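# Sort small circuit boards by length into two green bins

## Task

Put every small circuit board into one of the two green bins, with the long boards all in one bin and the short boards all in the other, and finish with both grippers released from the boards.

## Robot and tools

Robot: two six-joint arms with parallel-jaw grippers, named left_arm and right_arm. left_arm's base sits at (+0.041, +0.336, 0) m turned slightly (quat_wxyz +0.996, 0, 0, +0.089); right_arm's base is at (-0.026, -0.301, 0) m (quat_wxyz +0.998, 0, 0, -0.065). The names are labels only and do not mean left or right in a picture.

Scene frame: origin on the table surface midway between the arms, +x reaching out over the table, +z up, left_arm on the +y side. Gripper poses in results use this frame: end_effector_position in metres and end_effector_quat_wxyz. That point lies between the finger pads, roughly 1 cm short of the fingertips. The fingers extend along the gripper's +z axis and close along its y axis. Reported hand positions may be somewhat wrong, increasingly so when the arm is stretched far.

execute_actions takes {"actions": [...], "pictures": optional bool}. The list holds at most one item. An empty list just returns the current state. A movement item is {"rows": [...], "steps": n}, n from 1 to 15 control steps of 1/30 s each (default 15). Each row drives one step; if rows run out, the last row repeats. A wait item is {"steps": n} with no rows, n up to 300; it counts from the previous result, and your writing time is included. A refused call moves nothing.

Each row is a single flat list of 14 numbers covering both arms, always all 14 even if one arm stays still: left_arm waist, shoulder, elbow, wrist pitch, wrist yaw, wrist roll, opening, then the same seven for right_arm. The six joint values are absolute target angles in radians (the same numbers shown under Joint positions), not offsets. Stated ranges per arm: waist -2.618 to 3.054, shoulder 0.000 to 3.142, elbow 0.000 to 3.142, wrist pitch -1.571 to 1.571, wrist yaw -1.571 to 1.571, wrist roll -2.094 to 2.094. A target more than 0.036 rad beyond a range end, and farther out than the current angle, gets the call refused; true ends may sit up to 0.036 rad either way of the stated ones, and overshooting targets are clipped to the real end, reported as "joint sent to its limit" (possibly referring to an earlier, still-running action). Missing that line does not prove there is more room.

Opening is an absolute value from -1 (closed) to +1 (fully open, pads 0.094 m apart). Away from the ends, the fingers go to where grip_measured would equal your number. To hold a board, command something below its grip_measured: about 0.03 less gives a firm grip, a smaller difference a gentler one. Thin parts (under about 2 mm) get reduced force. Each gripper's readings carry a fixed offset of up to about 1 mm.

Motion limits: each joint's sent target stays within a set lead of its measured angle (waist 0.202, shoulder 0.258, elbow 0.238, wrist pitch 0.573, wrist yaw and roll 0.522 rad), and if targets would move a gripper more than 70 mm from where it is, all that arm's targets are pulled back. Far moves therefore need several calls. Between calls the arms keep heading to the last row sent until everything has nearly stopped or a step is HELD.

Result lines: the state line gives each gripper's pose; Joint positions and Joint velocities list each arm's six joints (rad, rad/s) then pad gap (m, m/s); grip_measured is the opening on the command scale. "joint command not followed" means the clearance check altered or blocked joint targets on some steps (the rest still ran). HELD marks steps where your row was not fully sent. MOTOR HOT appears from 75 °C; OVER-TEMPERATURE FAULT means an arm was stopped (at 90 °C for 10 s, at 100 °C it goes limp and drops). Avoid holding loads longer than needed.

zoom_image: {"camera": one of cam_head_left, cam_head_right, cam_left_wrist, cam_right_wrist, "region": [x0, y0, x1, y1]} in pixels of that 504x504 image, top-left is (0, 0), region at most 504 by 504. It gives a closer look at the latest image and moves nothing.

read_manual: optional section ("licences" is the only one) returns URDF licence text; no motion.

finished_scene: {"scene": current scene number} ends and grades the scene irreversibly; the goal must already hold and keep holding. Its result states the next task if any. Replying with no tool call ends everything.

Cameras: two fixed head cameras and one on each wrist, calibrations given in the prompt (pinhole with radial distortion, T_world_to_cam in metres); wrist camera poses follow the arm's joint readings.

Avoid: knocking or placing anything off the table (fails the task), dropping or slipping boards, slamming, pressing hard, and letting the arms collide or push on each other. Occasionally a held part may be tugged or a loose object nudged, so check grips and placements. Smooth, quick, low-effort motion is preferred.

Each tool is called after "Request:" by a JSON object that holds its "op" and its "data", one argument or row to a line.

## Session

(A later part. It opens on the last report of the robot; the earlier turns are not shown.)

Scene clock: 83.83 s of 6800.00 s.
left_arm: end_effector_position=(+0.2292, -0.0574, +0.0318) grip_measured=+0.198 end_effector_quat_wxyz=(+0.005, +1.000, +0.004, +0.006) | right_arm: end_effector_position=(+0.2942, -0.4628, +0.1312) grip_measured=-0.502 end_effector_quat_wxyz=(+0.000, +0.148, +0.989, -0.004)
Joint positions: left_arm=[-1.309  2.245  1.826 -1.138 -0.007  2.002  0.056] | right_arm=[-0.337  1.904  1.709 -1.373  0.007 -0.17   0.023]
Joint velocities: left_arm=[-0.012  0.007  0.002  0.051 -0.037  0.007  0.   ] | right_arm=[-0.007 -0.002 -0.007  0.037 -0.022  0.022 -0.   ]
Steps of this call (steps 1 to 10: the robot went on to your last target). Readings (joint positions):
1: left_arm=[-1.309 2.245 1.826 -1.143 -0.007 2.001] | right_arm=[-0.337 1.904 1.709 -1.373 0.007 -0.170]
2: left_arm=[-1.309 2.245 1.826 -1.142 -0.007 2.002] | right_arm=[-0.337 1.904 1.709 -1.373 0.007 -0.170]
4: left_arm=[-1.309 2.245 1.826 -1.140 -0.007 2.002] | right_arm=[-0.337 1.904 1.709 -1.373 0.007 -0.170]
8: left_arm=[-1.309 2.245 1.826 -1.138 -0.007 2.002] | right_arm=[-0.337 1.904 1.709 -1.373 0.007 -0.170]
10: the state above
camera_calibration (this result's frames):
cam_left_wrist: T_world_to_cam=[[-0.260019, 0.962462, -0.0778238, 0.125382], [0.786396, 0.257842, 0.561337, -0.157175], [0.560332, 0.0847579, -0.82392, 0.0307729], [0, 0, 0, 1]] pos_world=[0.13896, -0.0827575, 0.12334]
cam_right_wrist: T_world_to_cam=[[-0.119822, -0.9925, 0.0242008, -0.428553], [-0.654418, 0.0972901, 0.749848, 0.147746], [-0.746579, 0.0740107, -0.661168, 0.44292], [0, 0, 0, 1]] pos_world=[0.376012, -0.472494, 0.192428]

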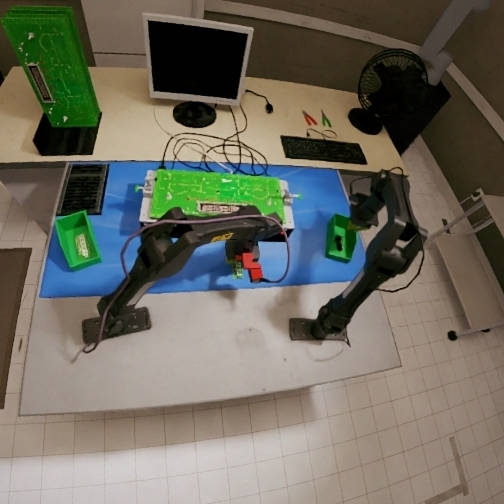

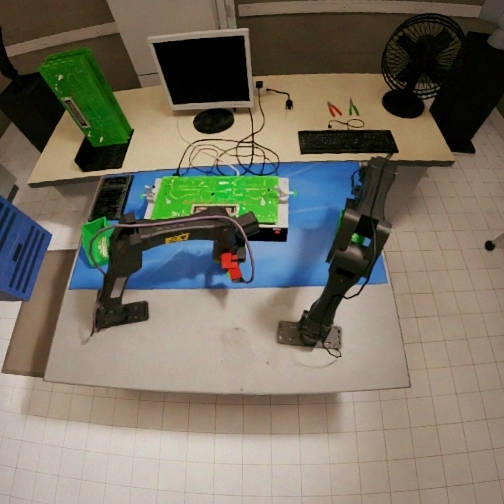

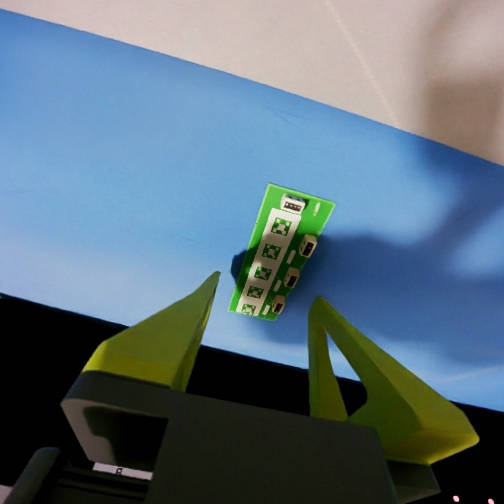

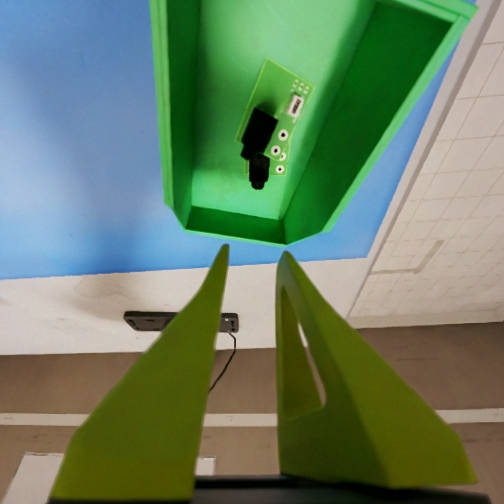

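Request:
{"op": "execute_actions", "data": {
  "actions": [
    {"rows":[[-1.303,2.245,1.805,-1.11,0,2.01,0.2,-0.33,1.9,1.72,-1.39,0,-0.18,-0.5],[-1.303,2.245,1.795,-1.09,0,2.01,0.2,-0.33,1.9,1.72,-1.39,0,-0.18,-0.5],[-1.303,2.25,1.785,-1.07,0,2.01,0.2,-0.33,1.9,1.72,-1.39,0,-0.18,-0.5],[-1.303,2.25,1.78,-1.07,0,2.01,0.2,-0.33,1.9,1.72,-1.39,0,-0.18,-0.5],[-1.303,2.25,1.775,-1.07,0,2.01,0.2,-0.33,1.9,1.72,-1.39,0,-0.18,-0.5],[-1.303,2.254,1.77,-1.07,0,2.01,0.2,-0.33,1.9,1.72,-1.39,0,-0.18,-0.5],[-1.303,2.254,1.765,-1.07,0,2.01,0.2,-0.33,1.9,1.72,-1.39,0,-0.18,-0.5],[-1.303,2.258,1.758,-1.07,0,2.01,0.2,-0.33,1.9,1.72,-1.39,0,-0.18,-0.5]]}
  ]
}}

Scene clock: 87.20 s of 6800.00 s.
left_arm: end_effector_position=(+0.2286, -0.0561, +0.0192) grip_measured=+0.198 end_effector_quat_wxyz=(+0.007, +1.000, +0.004, +0.007) | right_arm: end_effector_position=(+0.2942, -0.4628, +0.1312) grip_measured=-0.502 end_effector_quat_wxyz=(+0.000, +0.148, +0.989, -0.004)
Joint positions: left_arm=[-1.309  2.245  1.775 -1.082 -0.007  2.003  0.056] | right_arm=[-0.337  1.904  1.709 -1.373  0.007 -0.17   0.023]
Joint velocities: left_arm=[ 0.007 -0.002 -0.007  0.022  0.022 -0.022 -0.001] | right_arm=[-0.012 -0.002  0.017 -0.051 -0.007  0.051 -0.   ]
Steps of this call (steps 1 to 15: the robot went on to your last target; steps 16 to 86: nothing new was sent; steps 87 to 101: all 15 steps of this action). Readings (joint positions):
87: left_arm=[-1.309 2.245 1.826 -1.136 -0.007 2.002] | right_arm=[-0.337 1.904 1.709 -1.373 0.007 -0.170]
88: left_arm=[-1.309 2.245 1.824 -1.130 -0.007 2.002] | right_arm=[-0.337 1.904 1.709 -1.373 0.007 -0.170]
90: left_arm=[-1.309 2.245 1.815 -1.110 -0.007 2.002] | right_arm=[-0.337 1.904 1.709 -1.373 0.007 -0.170]
94: left_arm=[-1.309 2.245 1.788 -1.089 -0.007 2.002] | right_arm=[-0.337 1.904 1.709 -1.373 0.007 -0.170]
101: the state above
camera_calibration (this result's frames):
cam_left_wrist: T_world_to_cam=[[-0.259114, 0.962301, -0.0826825, 0.122929], [0.785401, 0.259756, 0.561847, -0.149634], [0.562143, 0.0806437, -0.823099, 0.0199487], [0, 0, 0, 1]] pos_world=[0.138161, -0.0810356, 0.110655]
cam_right_wrist: T_world_to_cam=[[-0.119822, -0.9925, 0.0242008, -0.428553], [-0.654418, 0.0972901, 0.749848, 0.147746], [-0.746579, 0.0740107, -0.661168, 0.44292], [0, 0, 0, 1]] pos_world=[0.376012, -0.472494, 0.192428]

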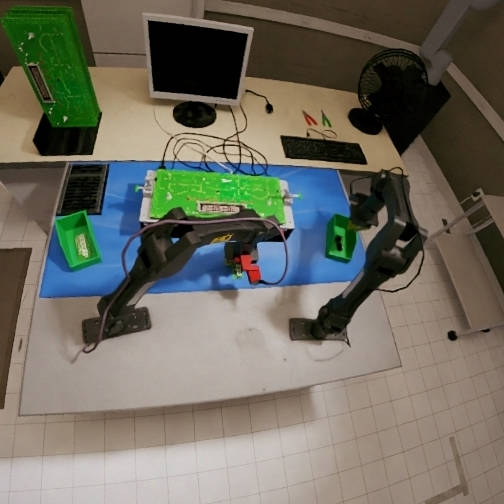

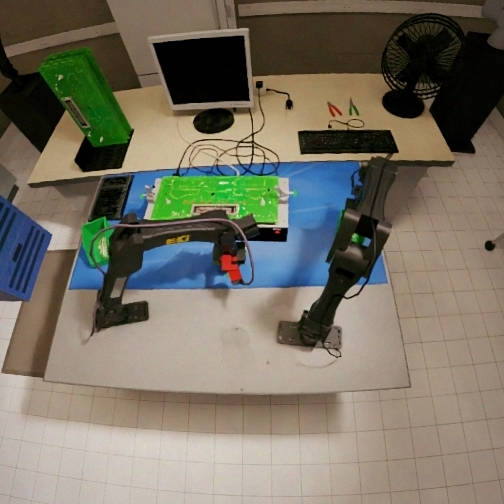

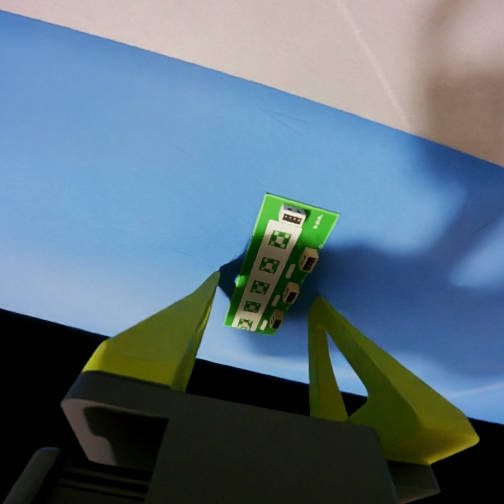

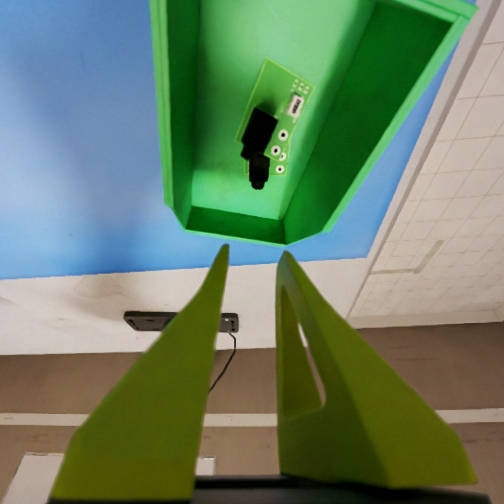

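Request:
{"op": "execute_actions", "data": {
  "actions": [
    {"rows":[[-1.303,2.266,1.76,-1.075,0,2.01,0.2,-0.33,1.9,1.72,-1.39,0,-0.18,-0.5],[-1.303,2.27,1.76,-1.075,0,2.01,0.2,-0.33,1.9,1.72,-1.39,0,-0.18,-0.5],[-1.303,2.275,1.76,-1.075,0,2.01,0.2,-0.33,1.9,1.72,-1.39,0,-0.18,-0.5],[-1.303,2.28,1.76,-1.075,0,2.01,0.2,-0.33,1.9,1.72,-1.39,0,-0.18,-0.5]],"steps":12}
  ],
  "pictures": false
}}

Request:
{"op": "execute_actions", "data": {
  "actions": [
    {"rows":[[-1.303,2.28,1.76,-1.075,0,2.01,0.12,-0.33,1.9,1.72,-1.39,0,-0.18,-0.5],[-1.303,2.28,1.76,-1.075,0,2.01,0.06,-0.33,1.9,1.72,-1.39,0,-0.18,-0.5],[-1.303,2.28,1.76,-1.075,0,2.01,0.0,-0.33,1.9,1.72,-1.39,0,-0.18,-0.5],[-1.303,2.28,1.76,-1.075,0,2.01,-0.05,-0.33,1.9,1.72,-1.39,0,-0.18,-0.5],[-1.303,2.28,1.76,-1.075,0,2.01,-0.1,-0.33,1.9,1.72,-1.39,0,-0.18,-0.5],[-1.303,2.28,1.76,-1.075,0,2.01,-0.14,-0.33,1.9,1.72,-1.39,0,-0.18,-0.5],[-1.303,2.28,1.76,-1.075,0,2.01,-0.18,-0.33,1.9,1.72,-1.39,0,-0.18,-0.5],[-1.303,2.28,1.76,-1.075,0,2.01,-0.21,-0.33,1.9,1.72,-1.39,0,-0.18,-0.5],[-1.303,2.28,1.76,-1.075,0,2.01,-0.235,-0.33,1.9,1.72,-1.39,0,-0.18,-0.5],[-1.303,2.28,1.76,-1.075,0,2.01,-0.255,-0.33,1.9,1.72,-1.39,0,-0.18,-0.5],[-1.303,2.28,1.76,-1.075,0,2.01,-0.27,-0.33,1.9,1.72,-1.39,0,-0.18,-0.5],[-1.303,2.28,1.76,-1.075,0,2.01,-0.285,-0.33,1.9,1.72,-1.39,0,-0.18,-0.5],[-1.303,2.28,1.76,-1.075,0,2.01,-0.3,-0.33,1.9,1.72,-1.39,0,-0.18,-0.5],[-1.303,2.28,1.76,-1.075,0,2.01,-0.315,-0.33,1.9,1.72,-1.39,0,-0.18,-0.5],[-1.303,2.28,1.76,-1.075,0,2.01,-0.33,-0.33,1.9,1.72,-1.39,0,-0.18,-0.5]]}
  ],
  "pictures": false
}}

Request:
{"op": "execute_actions", "data": {
  "actions": [
    {"rows":[[-1.303,2.28,1.76,-1.075,0,2.01,-0.33,-0.33,1.9,1.72,-1.39,0,-0.18,-0.5],[-1.303,2.28,1.76,-1.075,0,2.01,-0.33,-0.33,1.9,1.72,-1.39,0,-0.18,-0.5],[-1.303,2.25,1.78,-1.09,0,2.01,-0.33,-0.33,1.9,1.72,-1.39,0,-0.18,-0.5],[-1.303,2.235,1.79,-1.12,0,2.01,-0.33,-0.33,1.9,1.72,-1.39,0,-0.18,-0.5],[-1.303,2.22,1.8,-1.15,0,2.01,-0.335,-0.33,1.9,1.72,-1.39,0,-0.18,-0.5],[-1.303,2.2,1.8,-1.18,0,2.01,-0.335,-0.33,1.9,1.72,-1.39,0,-0.18,-0.5],[-1.303,2.17,1.8,-1.21,0,2.01,-0.335,-0.33,1.9,1.72,-1.39,0,-0.18,-0.5],[-1.303,2.14,1.8,-1.24,0,2.01,-0.335,-0.33,1.9,1.72,-1.39,0,-0.18,-0.5],[-1.303,2.11,1.8,-1.27,0,2.01,-0.335,-0.33,1.9,1.72,-1.39,0,-0.18,-0.5],[-1.303,2.08,1.79,-1.29,0,2.01,-0.335,-0.33,1.9,1.72,-1.39,0,-0.18,-0.5],[-1.303,2.04,1.77,-1.31,0,2.01,-0.335,-0.33,1.9,1.72,-1.39,0,-0.18,-0.5],[-1.303,2.0,1.75,-1.33,0,2.01,-0.335,-0.33,1.9,1.72,-1.39,0,-0.18,-0.5]]}
  ]
}}

Scene clock: 91.87 s of 6800.00 s.
left_arm: end_effector_position=(+0.2287, -0.0563, +0.0147) grip_measured=+0.198 end_effector_quat_wxyz=(+0.005, +1.000, +0.004, +0.006) | right_arm: end_effector_position=(+0.2942, -0.4628, +0.1312) grip_measured=-0.502 end_effector_quat_wxyz=(+0.000, +0.148, +0.989, -0.004)
Joint positions: left_arm=[-1.309  2.256  1.775 -1.077 -0.007  2.003  0.056] | right_arm=[-0.337  1.904  1.709 -1.373  0.007 -0.17   0.023]
Joint velocities: left_arm=[-0.012 -0.002 -0.012 -0.066 -0.037 -0.125 -0.001] | right_arm=[ 0.007 -0.007 -0.007 -0.007  0.037  0.051 -0.001]
Steps of this call (steps 1 to 15: the robot went on to your last target; steps 16 to 90: nothing new was sent; then 1.27 s passed at rest; steps 91 to 102: all 12 steps of this action). Readings (joint positions):
91: left_arm=[-1.309 2.245 1.775 -1.078 -0.007 2.003] | right_arm=[-0.337 1.904 1.709 -1.373 0.007 -0.170]
92: left_arm=[-1.309 2.246 1.775 -1.078 -0.007 2.003] | right_arm=[-0.337 1.904 1.709 -1.373 0.007 -0.170]
94: left_arm=[-1.309 2.251 1.775 -1.078 -0.007 2.003] | right_arm=[-0.337 1.904 1.709 -1.373 0.007 -0.170]
98: left_arm=[-1.309 2.256 1.775 -1.077 -0.007 2.003] | right_arm=[-0.337 1.904 1.709 -1.373 0.007 -0.170]
102: the state above

Scene clock: 92.37 s of 6800.00 s.
left_arm: end_effector_position=(+0.2291, -0.0587, +0.0147) grip_measured=-0.312 end_effector_quat_wxyz=(+0.010, +1.000, +0.004, +0.006) | right_arm: end_effector_position=(+0.2942, -0.4628, +0.1312) grip_measured=-0.502 end_effector_quat_wxyz=(+0.000, +0.148, +0.989, -0.004)
Joint positions: left_arm=[-1.309  2.256  1.775 -1.067 -0.003  2.003  0.032] | right_arm=[-0.337  1.904  1.709 -1.373  0.007 -0.17   0.023]
Joint velocities: left_arm=[ 0.007 -0.002 -0.002  0.051  0.037  0.007 -0.01 ] | right_arm=[-0.002 -0.022 -0.007  0.007  0.007  0.022 -0.002]
Steps of this call (steps 1 to 15: all 15 steps of this action). Readings (joint positions):
1: left_arm=[-1.309 2.256 1.775 -1.074 -0.006 2.003] | right_arm=[-0.337 1.904 1.709 -1.373 0.007 -0.170]
2: left_arm=[-1.309 2.256 1.775 -1.070 -0.004 2.003] | right_arm=[-0.337 1.904 1.709 -1.373 0.007 -0.170]
4: left_arm=[-1.309 2.256 1.775 -1.067 -0.003 2.003] | right_arm=[-0.337 1.904 1.709 -1.373 0.007 -0.170]
8: left_arm=[-1.309 2.256 1.775 -1.067 -0.003 2.003] | right_arm=[-0.337 1.904 1.709 -1.373 0.007 -0.170]
15: the state above

Scene clock: 92.87 s of 6800.00 s.
left_arm: end_effector_position=(+0.2149, -0.0274, +0.1109) grip_measured=-0.320 end_effector_quat_wxyz=(+0.034, +0.999, +0.004, +0.019) | right_arm: end_effector_position=(+0.2942, -0.4628, +0.1312) grip_measured=-0.502 end_effector_quat_wxyz=(+0.000, +0.148, +0.989, -0.004)
Joint positions: left_arm=[-1.309  2.008  1.771 -1.255 -0.006  2.003  0.032] | right_arm=[-0.337  1.904  1.709 -1.373  0.007 -0.17   0.023]
Joint velocities: left_arm=[ 0.007 -0.769 -0.017 -0.33   0.051  0.022 -0.   ] | right_arm=[ 0.002 -0.002 -0.007 -0.022 -0.037  0.051 -0.   ]
Steps of this call (steps 1 to 15: all 15 steps of this action). Readings (joint positions):
1: left_arm=[-1.309 2.256 1.775 -1.067 -0.003 2.003] | right_arm=[-0.337 1.904 1.709 -1.373 0.007 -0.170]
2: left_arm=[-1.309 2.256 1.775 -1.067 -0.003 2.003] | right_arm=[-0.337 1.904 1.709 -1.373 0.007 -0.170]
4: left_arm=[-1.309 2.254 1.775 -1.067 -0.003 2.003] | right_arm=[-0.337 1.904 1.709 -1.373 0.007 -0.170]
8: left_arm=[-1.309 2.228 1.775 -1.122 -0.005 2.003] | right_arm=[-0.337 1.904 1.709 -1.373 0.007 -0.170]
15: the state above
camera_calibration (this result's frames):
cam_left_wrist: T_world_to_cam=[[-0.255997, 0.956448, -0.140263, 0.10486], [0.771775, 0.289591, 0.566127, -0.194597], [0.582089, 0.0366754, -0.812297, 0.0941084], [0, 0, 0, 1]] pos_world=[0.122249, -0.0473914, 0.201318]
cam_right_wrist: T_world_to_cam=[[-0.119822, -0.9925, 0.0242008, -0.428553], [-0.654418, 0.0972901, 0.749848, 0.147746], [-0.746579, 0.0740107, -0.661168, 0.44292], [0, 0, 0, 1]] pos_world=[0.376012, -0.472494, 0.192428]

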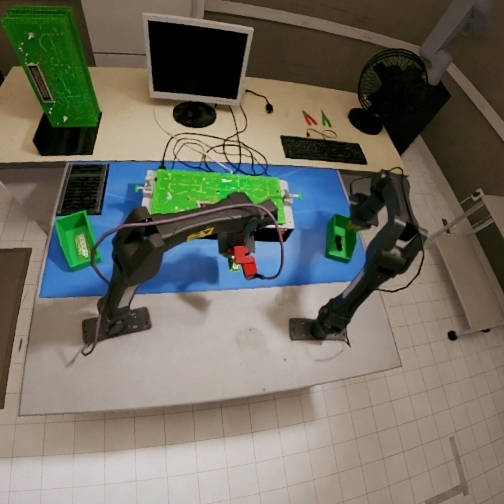

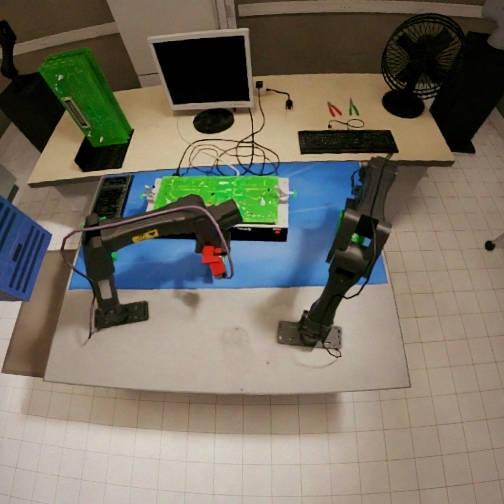

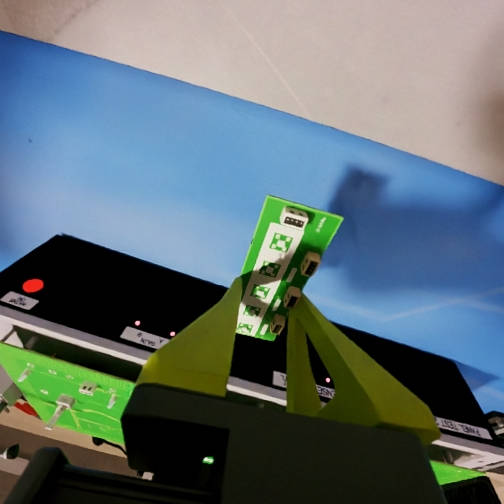

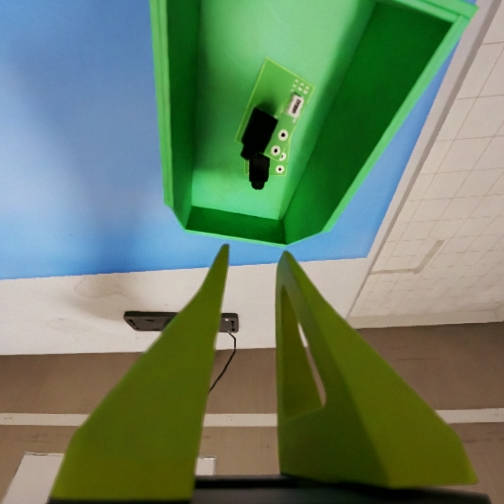

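Request:
{"op": "execute_actions", "data": {
  "actions": [
    {"rows":[[-1.303,1.96,1.71,-1.33,0,1.97,-0.335,-0.33,1.9,1.72,-1.39,0,-0.18,-0.5],[-1.303,1.91,1.66,-1.33,0,1.92,-0.335,-0.33,1.9,1.72,-1.39,0,-0.18,-0.5],[-1.303,1.86,1.61,-1.33,0,1.86,-0.335,-0.33,1.9,1.72,-1.39,0,-0.18,-0.5],[-1.303,1.81,1.56,-1.33,0,1.8,-0.335,-0.33,1.9,1.72,-1.39,0,-0.18,-0.5],[-1.303,1.76,1.51,-1.33,0,1.74,-0.335,-0.33,1.9,1.72,-1.39,0,-0.18,-0.5],[-1.303,1.71,1.46,-1.33,0,1.68,-0.335,-0.33,1.9,1.72,-1.39,0,-0.18,-0.5],[-1.303,1.66,1.41,-1.33,0,1.62,-0.335,-0.33,1.9,1.72,-1.39,0,-0.18,-0.5],[-1.29,1.61,1.36,-1.33,0,1.56,-0.335,-0.33,1.9,1.72,-1.39,0,-0.18,-0.5],[-1.26,1.56,1.31,-1.33,0,1.5,-0.335,-0.33,1.9,1.72,-1.39,0,-0.18,-0.5],[-1.22,1.51,1.26,-1.33,0,1.44,-0.335,-0.33,1.9,1.72,-1.39,0,-0.18,-0.5],[-1.17,1.46,1.21,-1.33,0,1.38,-0.335,-0.33,1.9,1.72,-1.39,0,-0.18,-0.5],[-1.11,1.42,1.17,-1.33,0,1.32,-0.335,-0.33,1.9,1.72,-1.39,0,-0.18,-0.5],[-1.05,1.39,1.14,-1.33,0,1.26,-0.335,-0.33,1.9,1.72,-1.39,0,-0.18,-0.5],[-0.99,1.37,1.12,-1.33,0,1.2,-0.335,-0.33,1.9,1.72,-1.39,0,-0.18,-0.5],[-0.93,1.36,1.11,-1.33,0,1.14,-0.335,-0.33,1.9,1.72,-1.39,0,-0.18,-0.5]]}
  ],
  "pictures": false
}}

Request:
{"op": "execute_actions", "data": {
  "actions": [
    {"rows":[[-0.87,1.36,1.11,-1.33,0,1.08,-0.335,-0.33,1.9,1.72,-1.39,0,-0.18,-0.5],[-0.81,1.36,1.11,-1.33,0,1.02,-0.335,-0.33,1.9,1.72,-1.39,0,-0.18,-0.5],[-0.75,1.36,1.11,-1.33,0,0.96,-0.335,-0.33,1.9,1.72,-1.39,0,-0.18,-0.5],[-0.69,1.36,1.11,-1.33,0,0.9,-0.335,-0.33,1.9,1.72,-1.39,0,-0.18,-0.5],[-0.63,1.36,1.11,-1.33,0,0.84,-0.335,-0.33,1.9,1.72,-1.39,0,-0.18,-0.5],[-0.57,1.36,1.11,-1.33,0,0.78,-0.335,-0.33,1.9,1.72,-1.39,0,-0.18,-0.5],[-0.51,1.36,1.11,-1.33,0,0.72,-0.335,-0.33,1.9,1.72,-1.39,0,-0.18,-0.5],[-0.45,1.36,1.11,-1.33,0,0.66,-0.335,-0.33,1.9,1.72,-1.39,0,-0.18,-0.5],[-0.39,1.36,1.11,-1.33,0,0.6,-0.335,-0.33,1.9,1.72,-1.39,0,-0.18,-0.5],[-0.33,1.36,1.11,-1.33,0,0.54,-0.335,-0.33,1.9,1.72,-1.39,0,-0.18,-0.5],[-0.27,1.36,1.11,-1.33,0,0.48,-0.335,-0.33,1.9,1.72,-1.39,0,-0.18,-0.5],[-0.21,1.36,1.12,-1.33,0,0.42,-0.335,-0.33,1.9,1.72,-1.39,0,-0.18,-0.5],[-0.15,1.37,1.14,-1.33,0,0.36,-0.335,-0.33,1.9,1.72,-1.39,0,-0.18,-0.5],[-0.09,1.4,1.17,-1.33,0,0.3,-0.335,-0.33,1.9,1.72,-1.39,0,-0.18,-0.5],[-0.03,1.44,1.21,-1.33,0,0.24,-0.335,-0.33,1.9,1.72,-1.39,0,-0.18,-0.5]]}
  ],
  "pictures": false
}}

Request:
{"op": "execute_actions", "data": {
  "actions": [
    {"rows":[[0.03,1.48,1.26,-1.33,0,0.18,-0.335,-0.33,1.9,1.72,-1.39,0,-0.18,-0.5],[0.09,1.52,1.31,-1.33,0,0.13,-0.335,-0.33,1.9,1.72,-1.39,0,-0.18,-0.5],[0.14,1.56,1.35,-1.33,0,0.09,-0.335,-0.33,1.9,1.72,-1.39,0,-0.18,-0.5],[0.18,1.6,1.39,-1.33,0,0.08,-0.335,-0.33,1.9,1.72,-1.39,0,-0.18,-0.5],[0.21,1.64,1.43,-1.33,0,0.08,-0.335,-0.33,1.9,1.72,-1.39,0,-0.18,-0.5],[0.235,1.67,1.46,-1.33,0,0.08,-0.335,-0.33,1.9,1.72,-1.39,0,-0.18,-0.5],[0.25,1.69,1.47,-1.33,0,0.08,-0.335,-0.33,1.9,1.72,-1.39,0,-0.18,-0.5]]}
  ],
  "pictures": false
}}

Request:
{"op": "execute_actions", "data": {
  "actions": [
    {"rows":[[0.25,1.69,1.42,-1.28,0,0.08,-0.335,-0.33,1.9,1.72,-1.39,0,-0.18,-0.5],[0.25,1.69,1.39,-1.24,0,0.08,-0.335,-0.33,1.9,1.72,-1.39,0,-0.18,-0.5],[0.25,1.695,1.36,-1.2,0,0.08,-0.335,-0.33,1.9,1.72,-1.39,0,-0.18,-0.5],[0.25,1.70,1.33,-1.16,0,0.08,-0.335,-0.33,1.9,1.72,-1.39,0,-0.18,-0.5],[0.25,1.705,1.30,-1.12,0,0.08,-0.335,-0.33,1.9,1.72,-1.39,0,-0.18,-0.5],[0.25,1.71,1.27,-1.08,0,0.08,-0.335,-0.33,1.9,1.72,-1.39,0,-0.18,-0.5],[0.25,1.715,1.24,-1.04,0,0.08,-0.335,-0.33,1.9,1.72,-1.39,0,-0.18,-0.5],[0.25,1.72,1.21,-1.0,0,0.08,-0.335,-0.33,1.9,1.72,-1.39,0,-0.18,-0.5],[0.25,1.725,1.18,-0.97,0,0.08,-0.335,-0.33,1.9,1.72,-1.39,0,-0.18,-0.5],[0.25,1.73,1.16,-0.96,0,0.08,-0.335,-0.33,1.9,1.72,-1.39,0,-0.18,-0.5],[0.25,1.73,1.145,-0.96,0,0.08,-0.335,-0.33,1.9,1.72,-1.39,0,-0.18,-0.5]]}
  ],
  "pictures": false
}}

Request:
{"op": "execute_actions", "data": {
  "actions": [
    {"steps":10}
  ]
}}

Scene clock: 100.53 s of 6800.00 s.
left_arm: end_effector_position=(+0.1940, +0.1623, +0.1333) grip_measured=-0.320 end_effector_quat_wxyz=(+0.011, +0.902, +0.431, +0.005) | right_arm: end_effector_position=(+0.2942, -0.4628, +0.1312) grip_measured=-0.502 end_effector_quat_wxyz=(+0.000, +0.148, +0.989, -0.004)
Joint positions: left_arm=[-1.036  1.395  1.167 -1.319 -0.003  1.394  0.032] | right_arm=[-0.337  1.904  1.709 -1.373  0.007 -0.17   0.023]
Joint velocities: left_arm=[ 1.839 -0.618 -0.686 -0.066 -0.007 -1.634  0.001] | right_arm=[ 0.002  0.002 -0.022  0.007 -0.037  0.051 -0.001]
Steps of this call (steps 1 to 30: the robot went on to your last target; steps 31 to 90: nothing new was sent; then 4.17 s passed at rest; steps 91 to 105: all 15 steps of this action). Readings (joint positions):
91: left_arm=[-1.309 1.990 1.764 -1.301 -0.006 2.000] | right_arm=[-0.337 1.904 1.709 -1.373 0.007 -0.170]
92: left_arm=[-1.309 1.978 1.743 -1.295 -0.006 1.987] | right_arm=[-0.337 1.904 1.709 -1.373 0.007 -0.170]
94: left_arm=[-1.309 1.923 1.657 -1.289 -0.006 1.937] | right_arm=[-0.337 1.904 1.709 -1.373 0.007 -0.170]
98: left_arm=[-1.308 1.730 1.453 -1.299 -0.007 1.771] | right_arm=[-0.337 1.904 1.709 -1.373 0.007 -0.170]
105: the state above

Scene clock: 101.03 s of 6800.00 s.
left_arm: end_effector_position=(+0.2629, +0.3479, +0.1281) grip_measured=-0.320 end_effector_quat_wxyz=(-0.004, +0.227, +0.974, +0.001) | right_arm: end_effector_position=(+0.2942, -0.4628, +0.1312) grip_measured=-0.502 end_effector_quat_wxyz=(+0.000, +0.148, +0.989, -0.004)
Joint positions: left_arm=[-0.135  1.386  1.14  -1.331 -0.005  0.502  0.032] | right_arm=[-0.337  1.904  1.709 -1.373  0.007 -0.17   0.023]
Joint velocities: left_arm=[ 1.673  0.432  0.505 -0.33  -0.007 -1.678 -0.002] | right_arm=[-0.017  0.012  0.007 -0.095 -0.007  0.022  0.   ]
Steps of this call (steps 1 to 15: all 15 steps of this action). Readings (joint positions):
1: left_arm=[-0.972 1.379 1.148 -1.323 -0.005 1.336] | right_arm=[-0.337 1.904 1.709 -1.373 0.007 -0.170]
2: left_arm=[-0.911 1.374 1.137 -1.326 -0.007 1.277] | right_arm=[-0.337 1.904 1.709 -1.373 0.007 -0.170]
4: left_arm=[-0.793 1.374 1.128 -1.326 -0.008 1.159] | right_arm=[-0.337 1.904 1.709 -1.373 0.007 -0.170]
8: left_arm=[-0.555 1.374 1.127 -1.326 -0.007 0.921] | right_arm=[-0.337 1.904 1.709 -1.373 0.007 -0.170]
15: the state above

Scene clock: 101.53 s of 6800.00 s.
left_arm: end_effector_position=(+0.3168, +0.4665, +0.1290) grip_measured=-0.320 end_effector_quat_wxyz=(-0.000, -0.165, +0.986, +0.003) | right_arm: end_effector_position=(+0.2942, -0.4628, +0.1312) grip_measured=-0.502 end_effector_quat_wxyz=(+0.000, +0.148, +0.989, -0.004)
Joint positions: left_arm=[ 0.256  1.694  1.442 -1.318 -0.005  0.103  0.032] | right_arm=[-0.337  1.904  1.709 -1.373  0.007 -0.17   0.023]
Joint velocities: left_arm=[-0.012  0.032  0.002 -0.095  0.081 -0.139  0.   ] | right_arm=[-0.002  0.002 -0.017  0.022 -0.007 -0.022 -0.001]
Steps of this call (steps 1 to 15: all 15 steps of this action). Readings (joint positions):
1: left_arm=[-0.076 1.408 1.164 -1.338 -0.004 0.443] | right_arm=[-0.337 1.904 1.709 -1.373 0.007 -0.170]
2: left_arm=[-0.018 1.440 1.201 -1.343 -0.003 0.384] | right_arm=[-0.337 1.904 1.709 -1.373 0.007 -0.170]
4: left_arm=[0.091 1.520 1.293 -1.342 -0.002 0.281] | right_arm=[-0.337 1.904 1.709 -1.373 0.007 -0.170]
8: left_arm=[0.235 1.661 1.432 -1.322 -0.005 0.164] | right_arm=[-0.337 1.904 1.709 -1.373 0.007 -0.170]
15: the state above

Scene clock: 102.03 s of 6800.00 s.
left_arm: end_effector_position=(+0.3030, +0.4599, +0.0455) grip_measured=-0.320 end_effector_quat_wxyz=(-0.022, -0.172, +0.985, -0.004) | right_arm: end_effector_position=(+0.2942, -0.4628, +0.1312) grip_measured=-0.502 end_effector_quat_wxyz=(+0.000, +0.148, +0.989, -0.004)
Joint positions: left_arm=[ 0.256  1.735  1.15  -1.029 -0.004  0.089  0.032] | right_arm=[-0.337  1.904  1.709 -1.373  0.007 -0.17   0.023]
Joint velocities: left_arm=[ 0.007  0.012 -0.042  0.139  0.051 -0.051 -0.   ] | right_arm=[-0.017  0.012 -0.012  0.11  -0.051  0.066  0.001]
Steps of this call (steps 1 to 15: all 15 steps of this action). Readings (joint positions):
1: left_arm=[0.256 1.694 1.442 -1.317 -0.005 0.100] | right_arm=[-0.337 1.904 1.709 -1.373 0.007 -0.170]
2: left_arm=[0.256 1.694 1.437 -1.308 -0.005 0.098] | right_arm=[-0.337 1.904 1.709 -1.373 0.007 -0.170]
4: left_arm=[0.256 1.694 1.406 -1.268 -0.005 0.094] | right_arm=[-0.337 1.904 1.709 -1.373 0.007 -0.170]
8: left_arm=[0.256 1.698 1.281 -1.154 -0.004 0.090] | right_arm=[-0.337 1.904 1.709 -1.373 0.007 -0.170]
15: the state above

Scene clock: 102.37 s of 6800.00 s.
left_arm: end_effector_position=(+0.3128, +0.4644, +0.0453) grip_measured=-0.320 end_effector_quat_wxyz=(-0.001, -0.172, +0.985, +0.002) | right_arm: end_effector_position=(+0.2942, -0.4628, +0.1312) grip_measured=-0.502 end_effector_quat_wxyz=(+0.000, +0.148, +0.989, -0.004)
Joint positions: left_arm=[ 0.256  1.735  1.15  -0.986 -0.004  0.088  0.032] | right_arm=[-0.337  1.904  1.709 -1.373  0.007 -0.17   0.023]
Joint velocities: left_arm=[-0.017 -0.012  0.007 -0.007  0.037  0.007 -0.001] | right_arm=[ 0.007 -0.012  0.002 -0.066 -0.037  0.007 -0.001]
Steps of this call (steps 1 to 10: the robot went on to your last target). Readings (joint positions):
1: left_arm=[0.256 1.735 1.150 -1.022 -0.004 0.089] | right_arm=[-0.337 1.904 1.709 -1.373 0.007 -0.170]
2: left_arm=[0.256 1.735 1.150 -1.014 -0.004 0.089] | right_arm=[-0.337 1.904 1.709 -1.373 0.007 -0.170]
4: left_arm=[0.256 1.735 1.150 -1.001 -0.004 0.088] | right_arm=[-0.337 1.904 1.709 -1.373 0.007 -0.170]
8: left_arm=[0.256 1.735 1.150 -0.989 -0.004 0.088] | right_arm=[-0.337 1.904 1.709 -1.373 0.007 -0.170]
10: the state above
camera_calibration (this result's frames):
cam_left_wrist: T_world_to_cam=[[0.564942, -0.822291, -0.0684, 0.216328], [-0.664183, -0.502367, 0.553614, 0.442086], [-0.489593, -0.26733, -0.82996, 0.442962], [0, 0, 0, 1]] pos_world=[0.388285, 0.518391, 0.137693]
cam_right_wrist: T_world_to_cam=[[-0.119822, -0.9925, 0.0242008, -0.428553], [-0.654418, 0.0972901, 0.749848, 0.147746], [-0.746579, 0.0740107, -0.661168, 0.44292], [0, 0, 0, 1]] pos_world=[0.376012, -0.472494, 0.192428]

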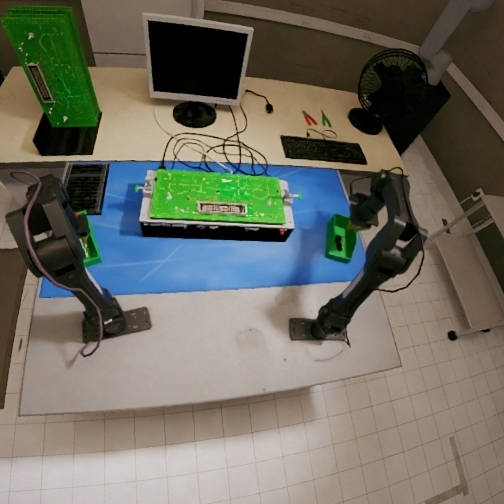

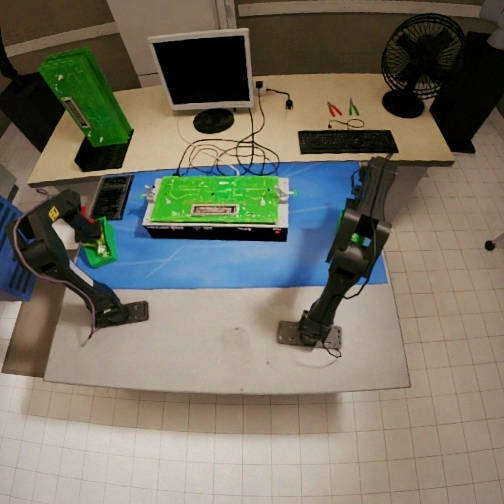

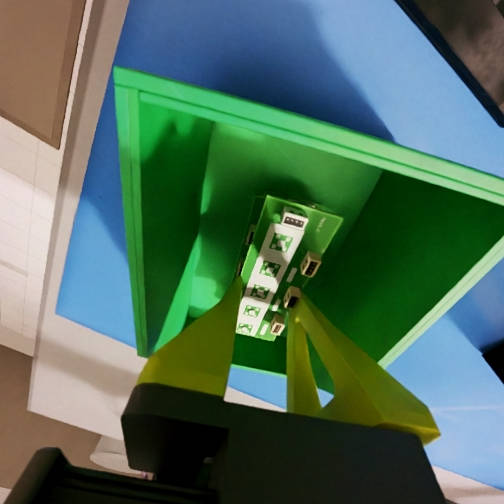

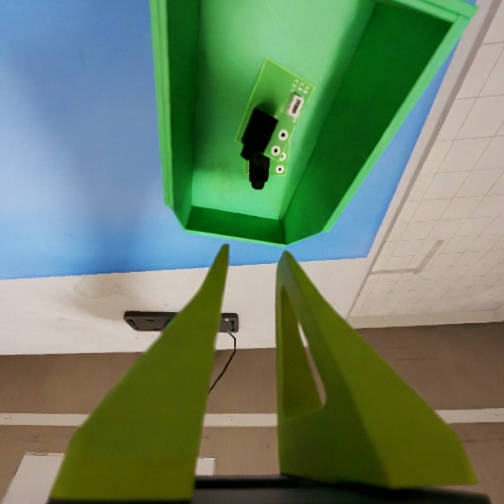

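Request:
{"op": "execute_actions", "data": {
  "actions": [
    {"rows":[[0.25,1.73,1.145,-0.97,0,0.08,-0.12,-0.33,1.9,1.72,-1.39,0,-0.18,-0.5],[0.25,1.73,1.145,-0.97,0,0.08,-0.12,-0.33,1.9,1.72,-1.39,0,-0.18,-0.5],[0.25,1.73,1.145,-0.97,0,0.08,-0.12,-0.33,1.9,1.72,-1.39,0,-0.18,-0.5],[0.25,1.73,1.145,-0.97,0,0.08,-0.12,-0.33,1.9,1.72,-1.39,0,-0.18,-0.5],[0.25,1.72,1.19,-1.07,0,0.08,-0.12,-0.33,1.9,1.72,-1.39,0,-0.18,-0.5],[0.25,1.71,1.23,-1.13,0,0.08,-0.12,-0.33,1.9,1.72,-1.39,0,-0.18,-0.5],[0.25,1.70,1.27,-1.19,0,0.08,-0.12,-0.33,1.9,1.72,-1.39,0,-0.18,-0.5],[0.25,1.69,1.31,-1.25,0,0.08,-0.12,-0.33,1.9,1.72,-1.39,0,-0.18,-0.5],[0.25,1.67,1.35,-1.3,0,0.08,-0.12,-0.33,1.9,1.72,-1.39,0,-0.18,-0.5],[0.25,1.65,1.39,-1.33,0,0.08,-0.12,-0.33,1.9,1.72,-1.39,0,-0.18,-0.5]]}
  ]
}}

Request:
{"op": "finished_scene", "data": {
  "scene": 1
}}

Scene clock: 104.17 s of 6800.00 s.
left_arm: end_effector_position=(+0.3162, +0.4659, +0.1260) grip_measured=-0.123 end_effector_quat_wxyz=(+0.022, -0.172, +0.985, +0.008) | right_arm: end_effector_position=(+0.2942, -0.4628, +0.1312) grip_measured=-0.502 end_effector_quat_wxyz=(+0.000, +0.148, +0.989, -0.004)
Joint positions: left_arm=[ 0.256  1.649  1.379 -1.255 -0.004  0.088  0.041] | right_arm=[-0.337  1.904  1.709 -1.373  0.007 -0.17   0.023]
Joint velocities: left_arm=[-0.012 -0.222  0.09  -0.286 -0.051 -0.066 -0.001] | right_arm=[ 0.002  0.007 -0.007  0.022 -0.022 -0.037  0.   ]
Steps of this call (steps 1 to 30: the robot went on to your last target; steps 31 to 39: nothing new was sent; steps 40 to 54: all 15 steps of this action). Readings (joint positions):
40: left_arm=[0.256 1.735 1.150 -0.982 -0.004 0.088] | right_arm=[-0.337 1.904 1.709 -1.373 0.007 -0.170]
41: left_arm=[0.256 1.735 1.150 -0.982 -0.004 0.088] | right_arm=[-0.337 1.904 1.709 -1.373 0.007 -0.170]
43: left_arm=[0.256 1.735 1.150 -0.982 -0.004 0.088] | right_arm=[-0.337 1.904 1.709 -1.373 0.007 -0.170]
47: left_arm=[0.256 1.734 1.206 -1.088 -0.004 0.088] | right_arm=[-0.337 1.904 1.709 -1.373 0.007 -0.170]
54: the state above
camera_calibration (this result's frames):
cam_left_wrist: T_world_to_cam=[[0.567958, -0.820821, -0.060638, 0.218611], [-0.686376, -0.51301, 0.515468, 0.417217], [-0.454215, -0.251144, -0.85476, 0.496469], [0, 0, 0, 1]] pos_world=[0.387709, 0.518162, 0.222556]
cam_right_wrist: T_world_to_cam=[[-0.119822, -0.9925, 0.0242008, -0.428553], [-0.654418, 0.0972901, 0.749848, 0.147746], [-0.746579, 0.0740107, -0.661168, 0.44292], [0, 0, 0, 1]] pos_world=[0.376012, -0.472494, 0.192428]

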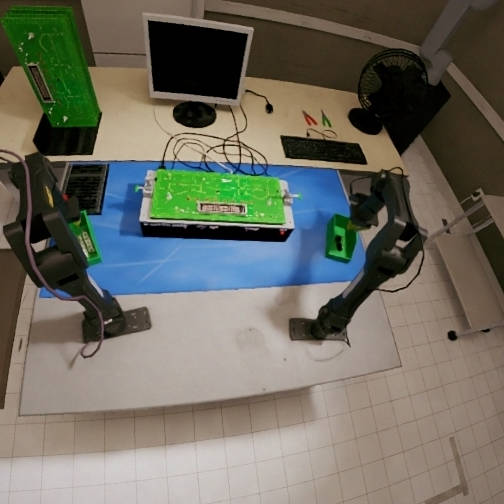

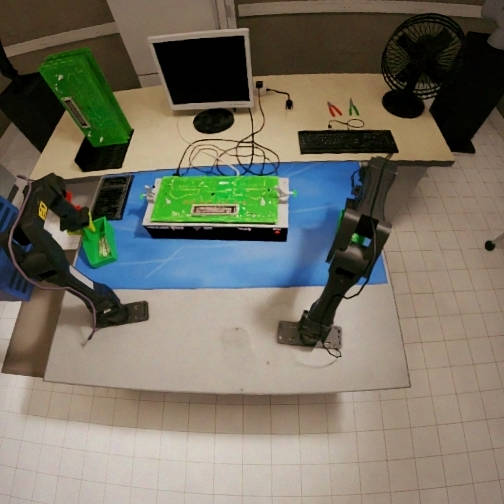

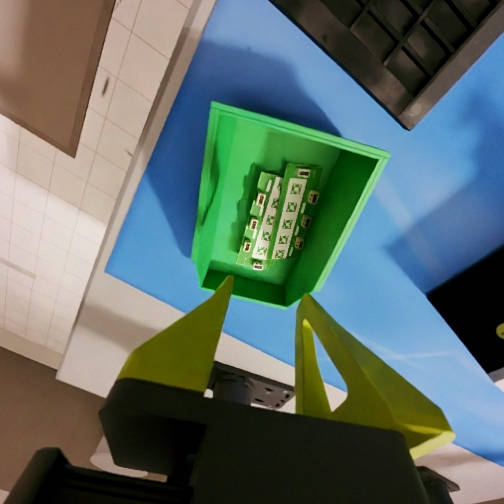

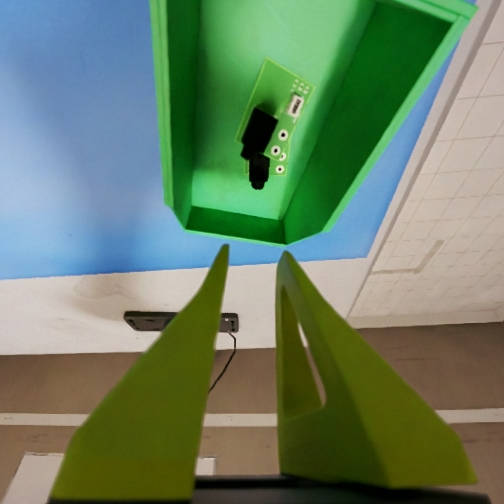

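The scene is finished: the task was done.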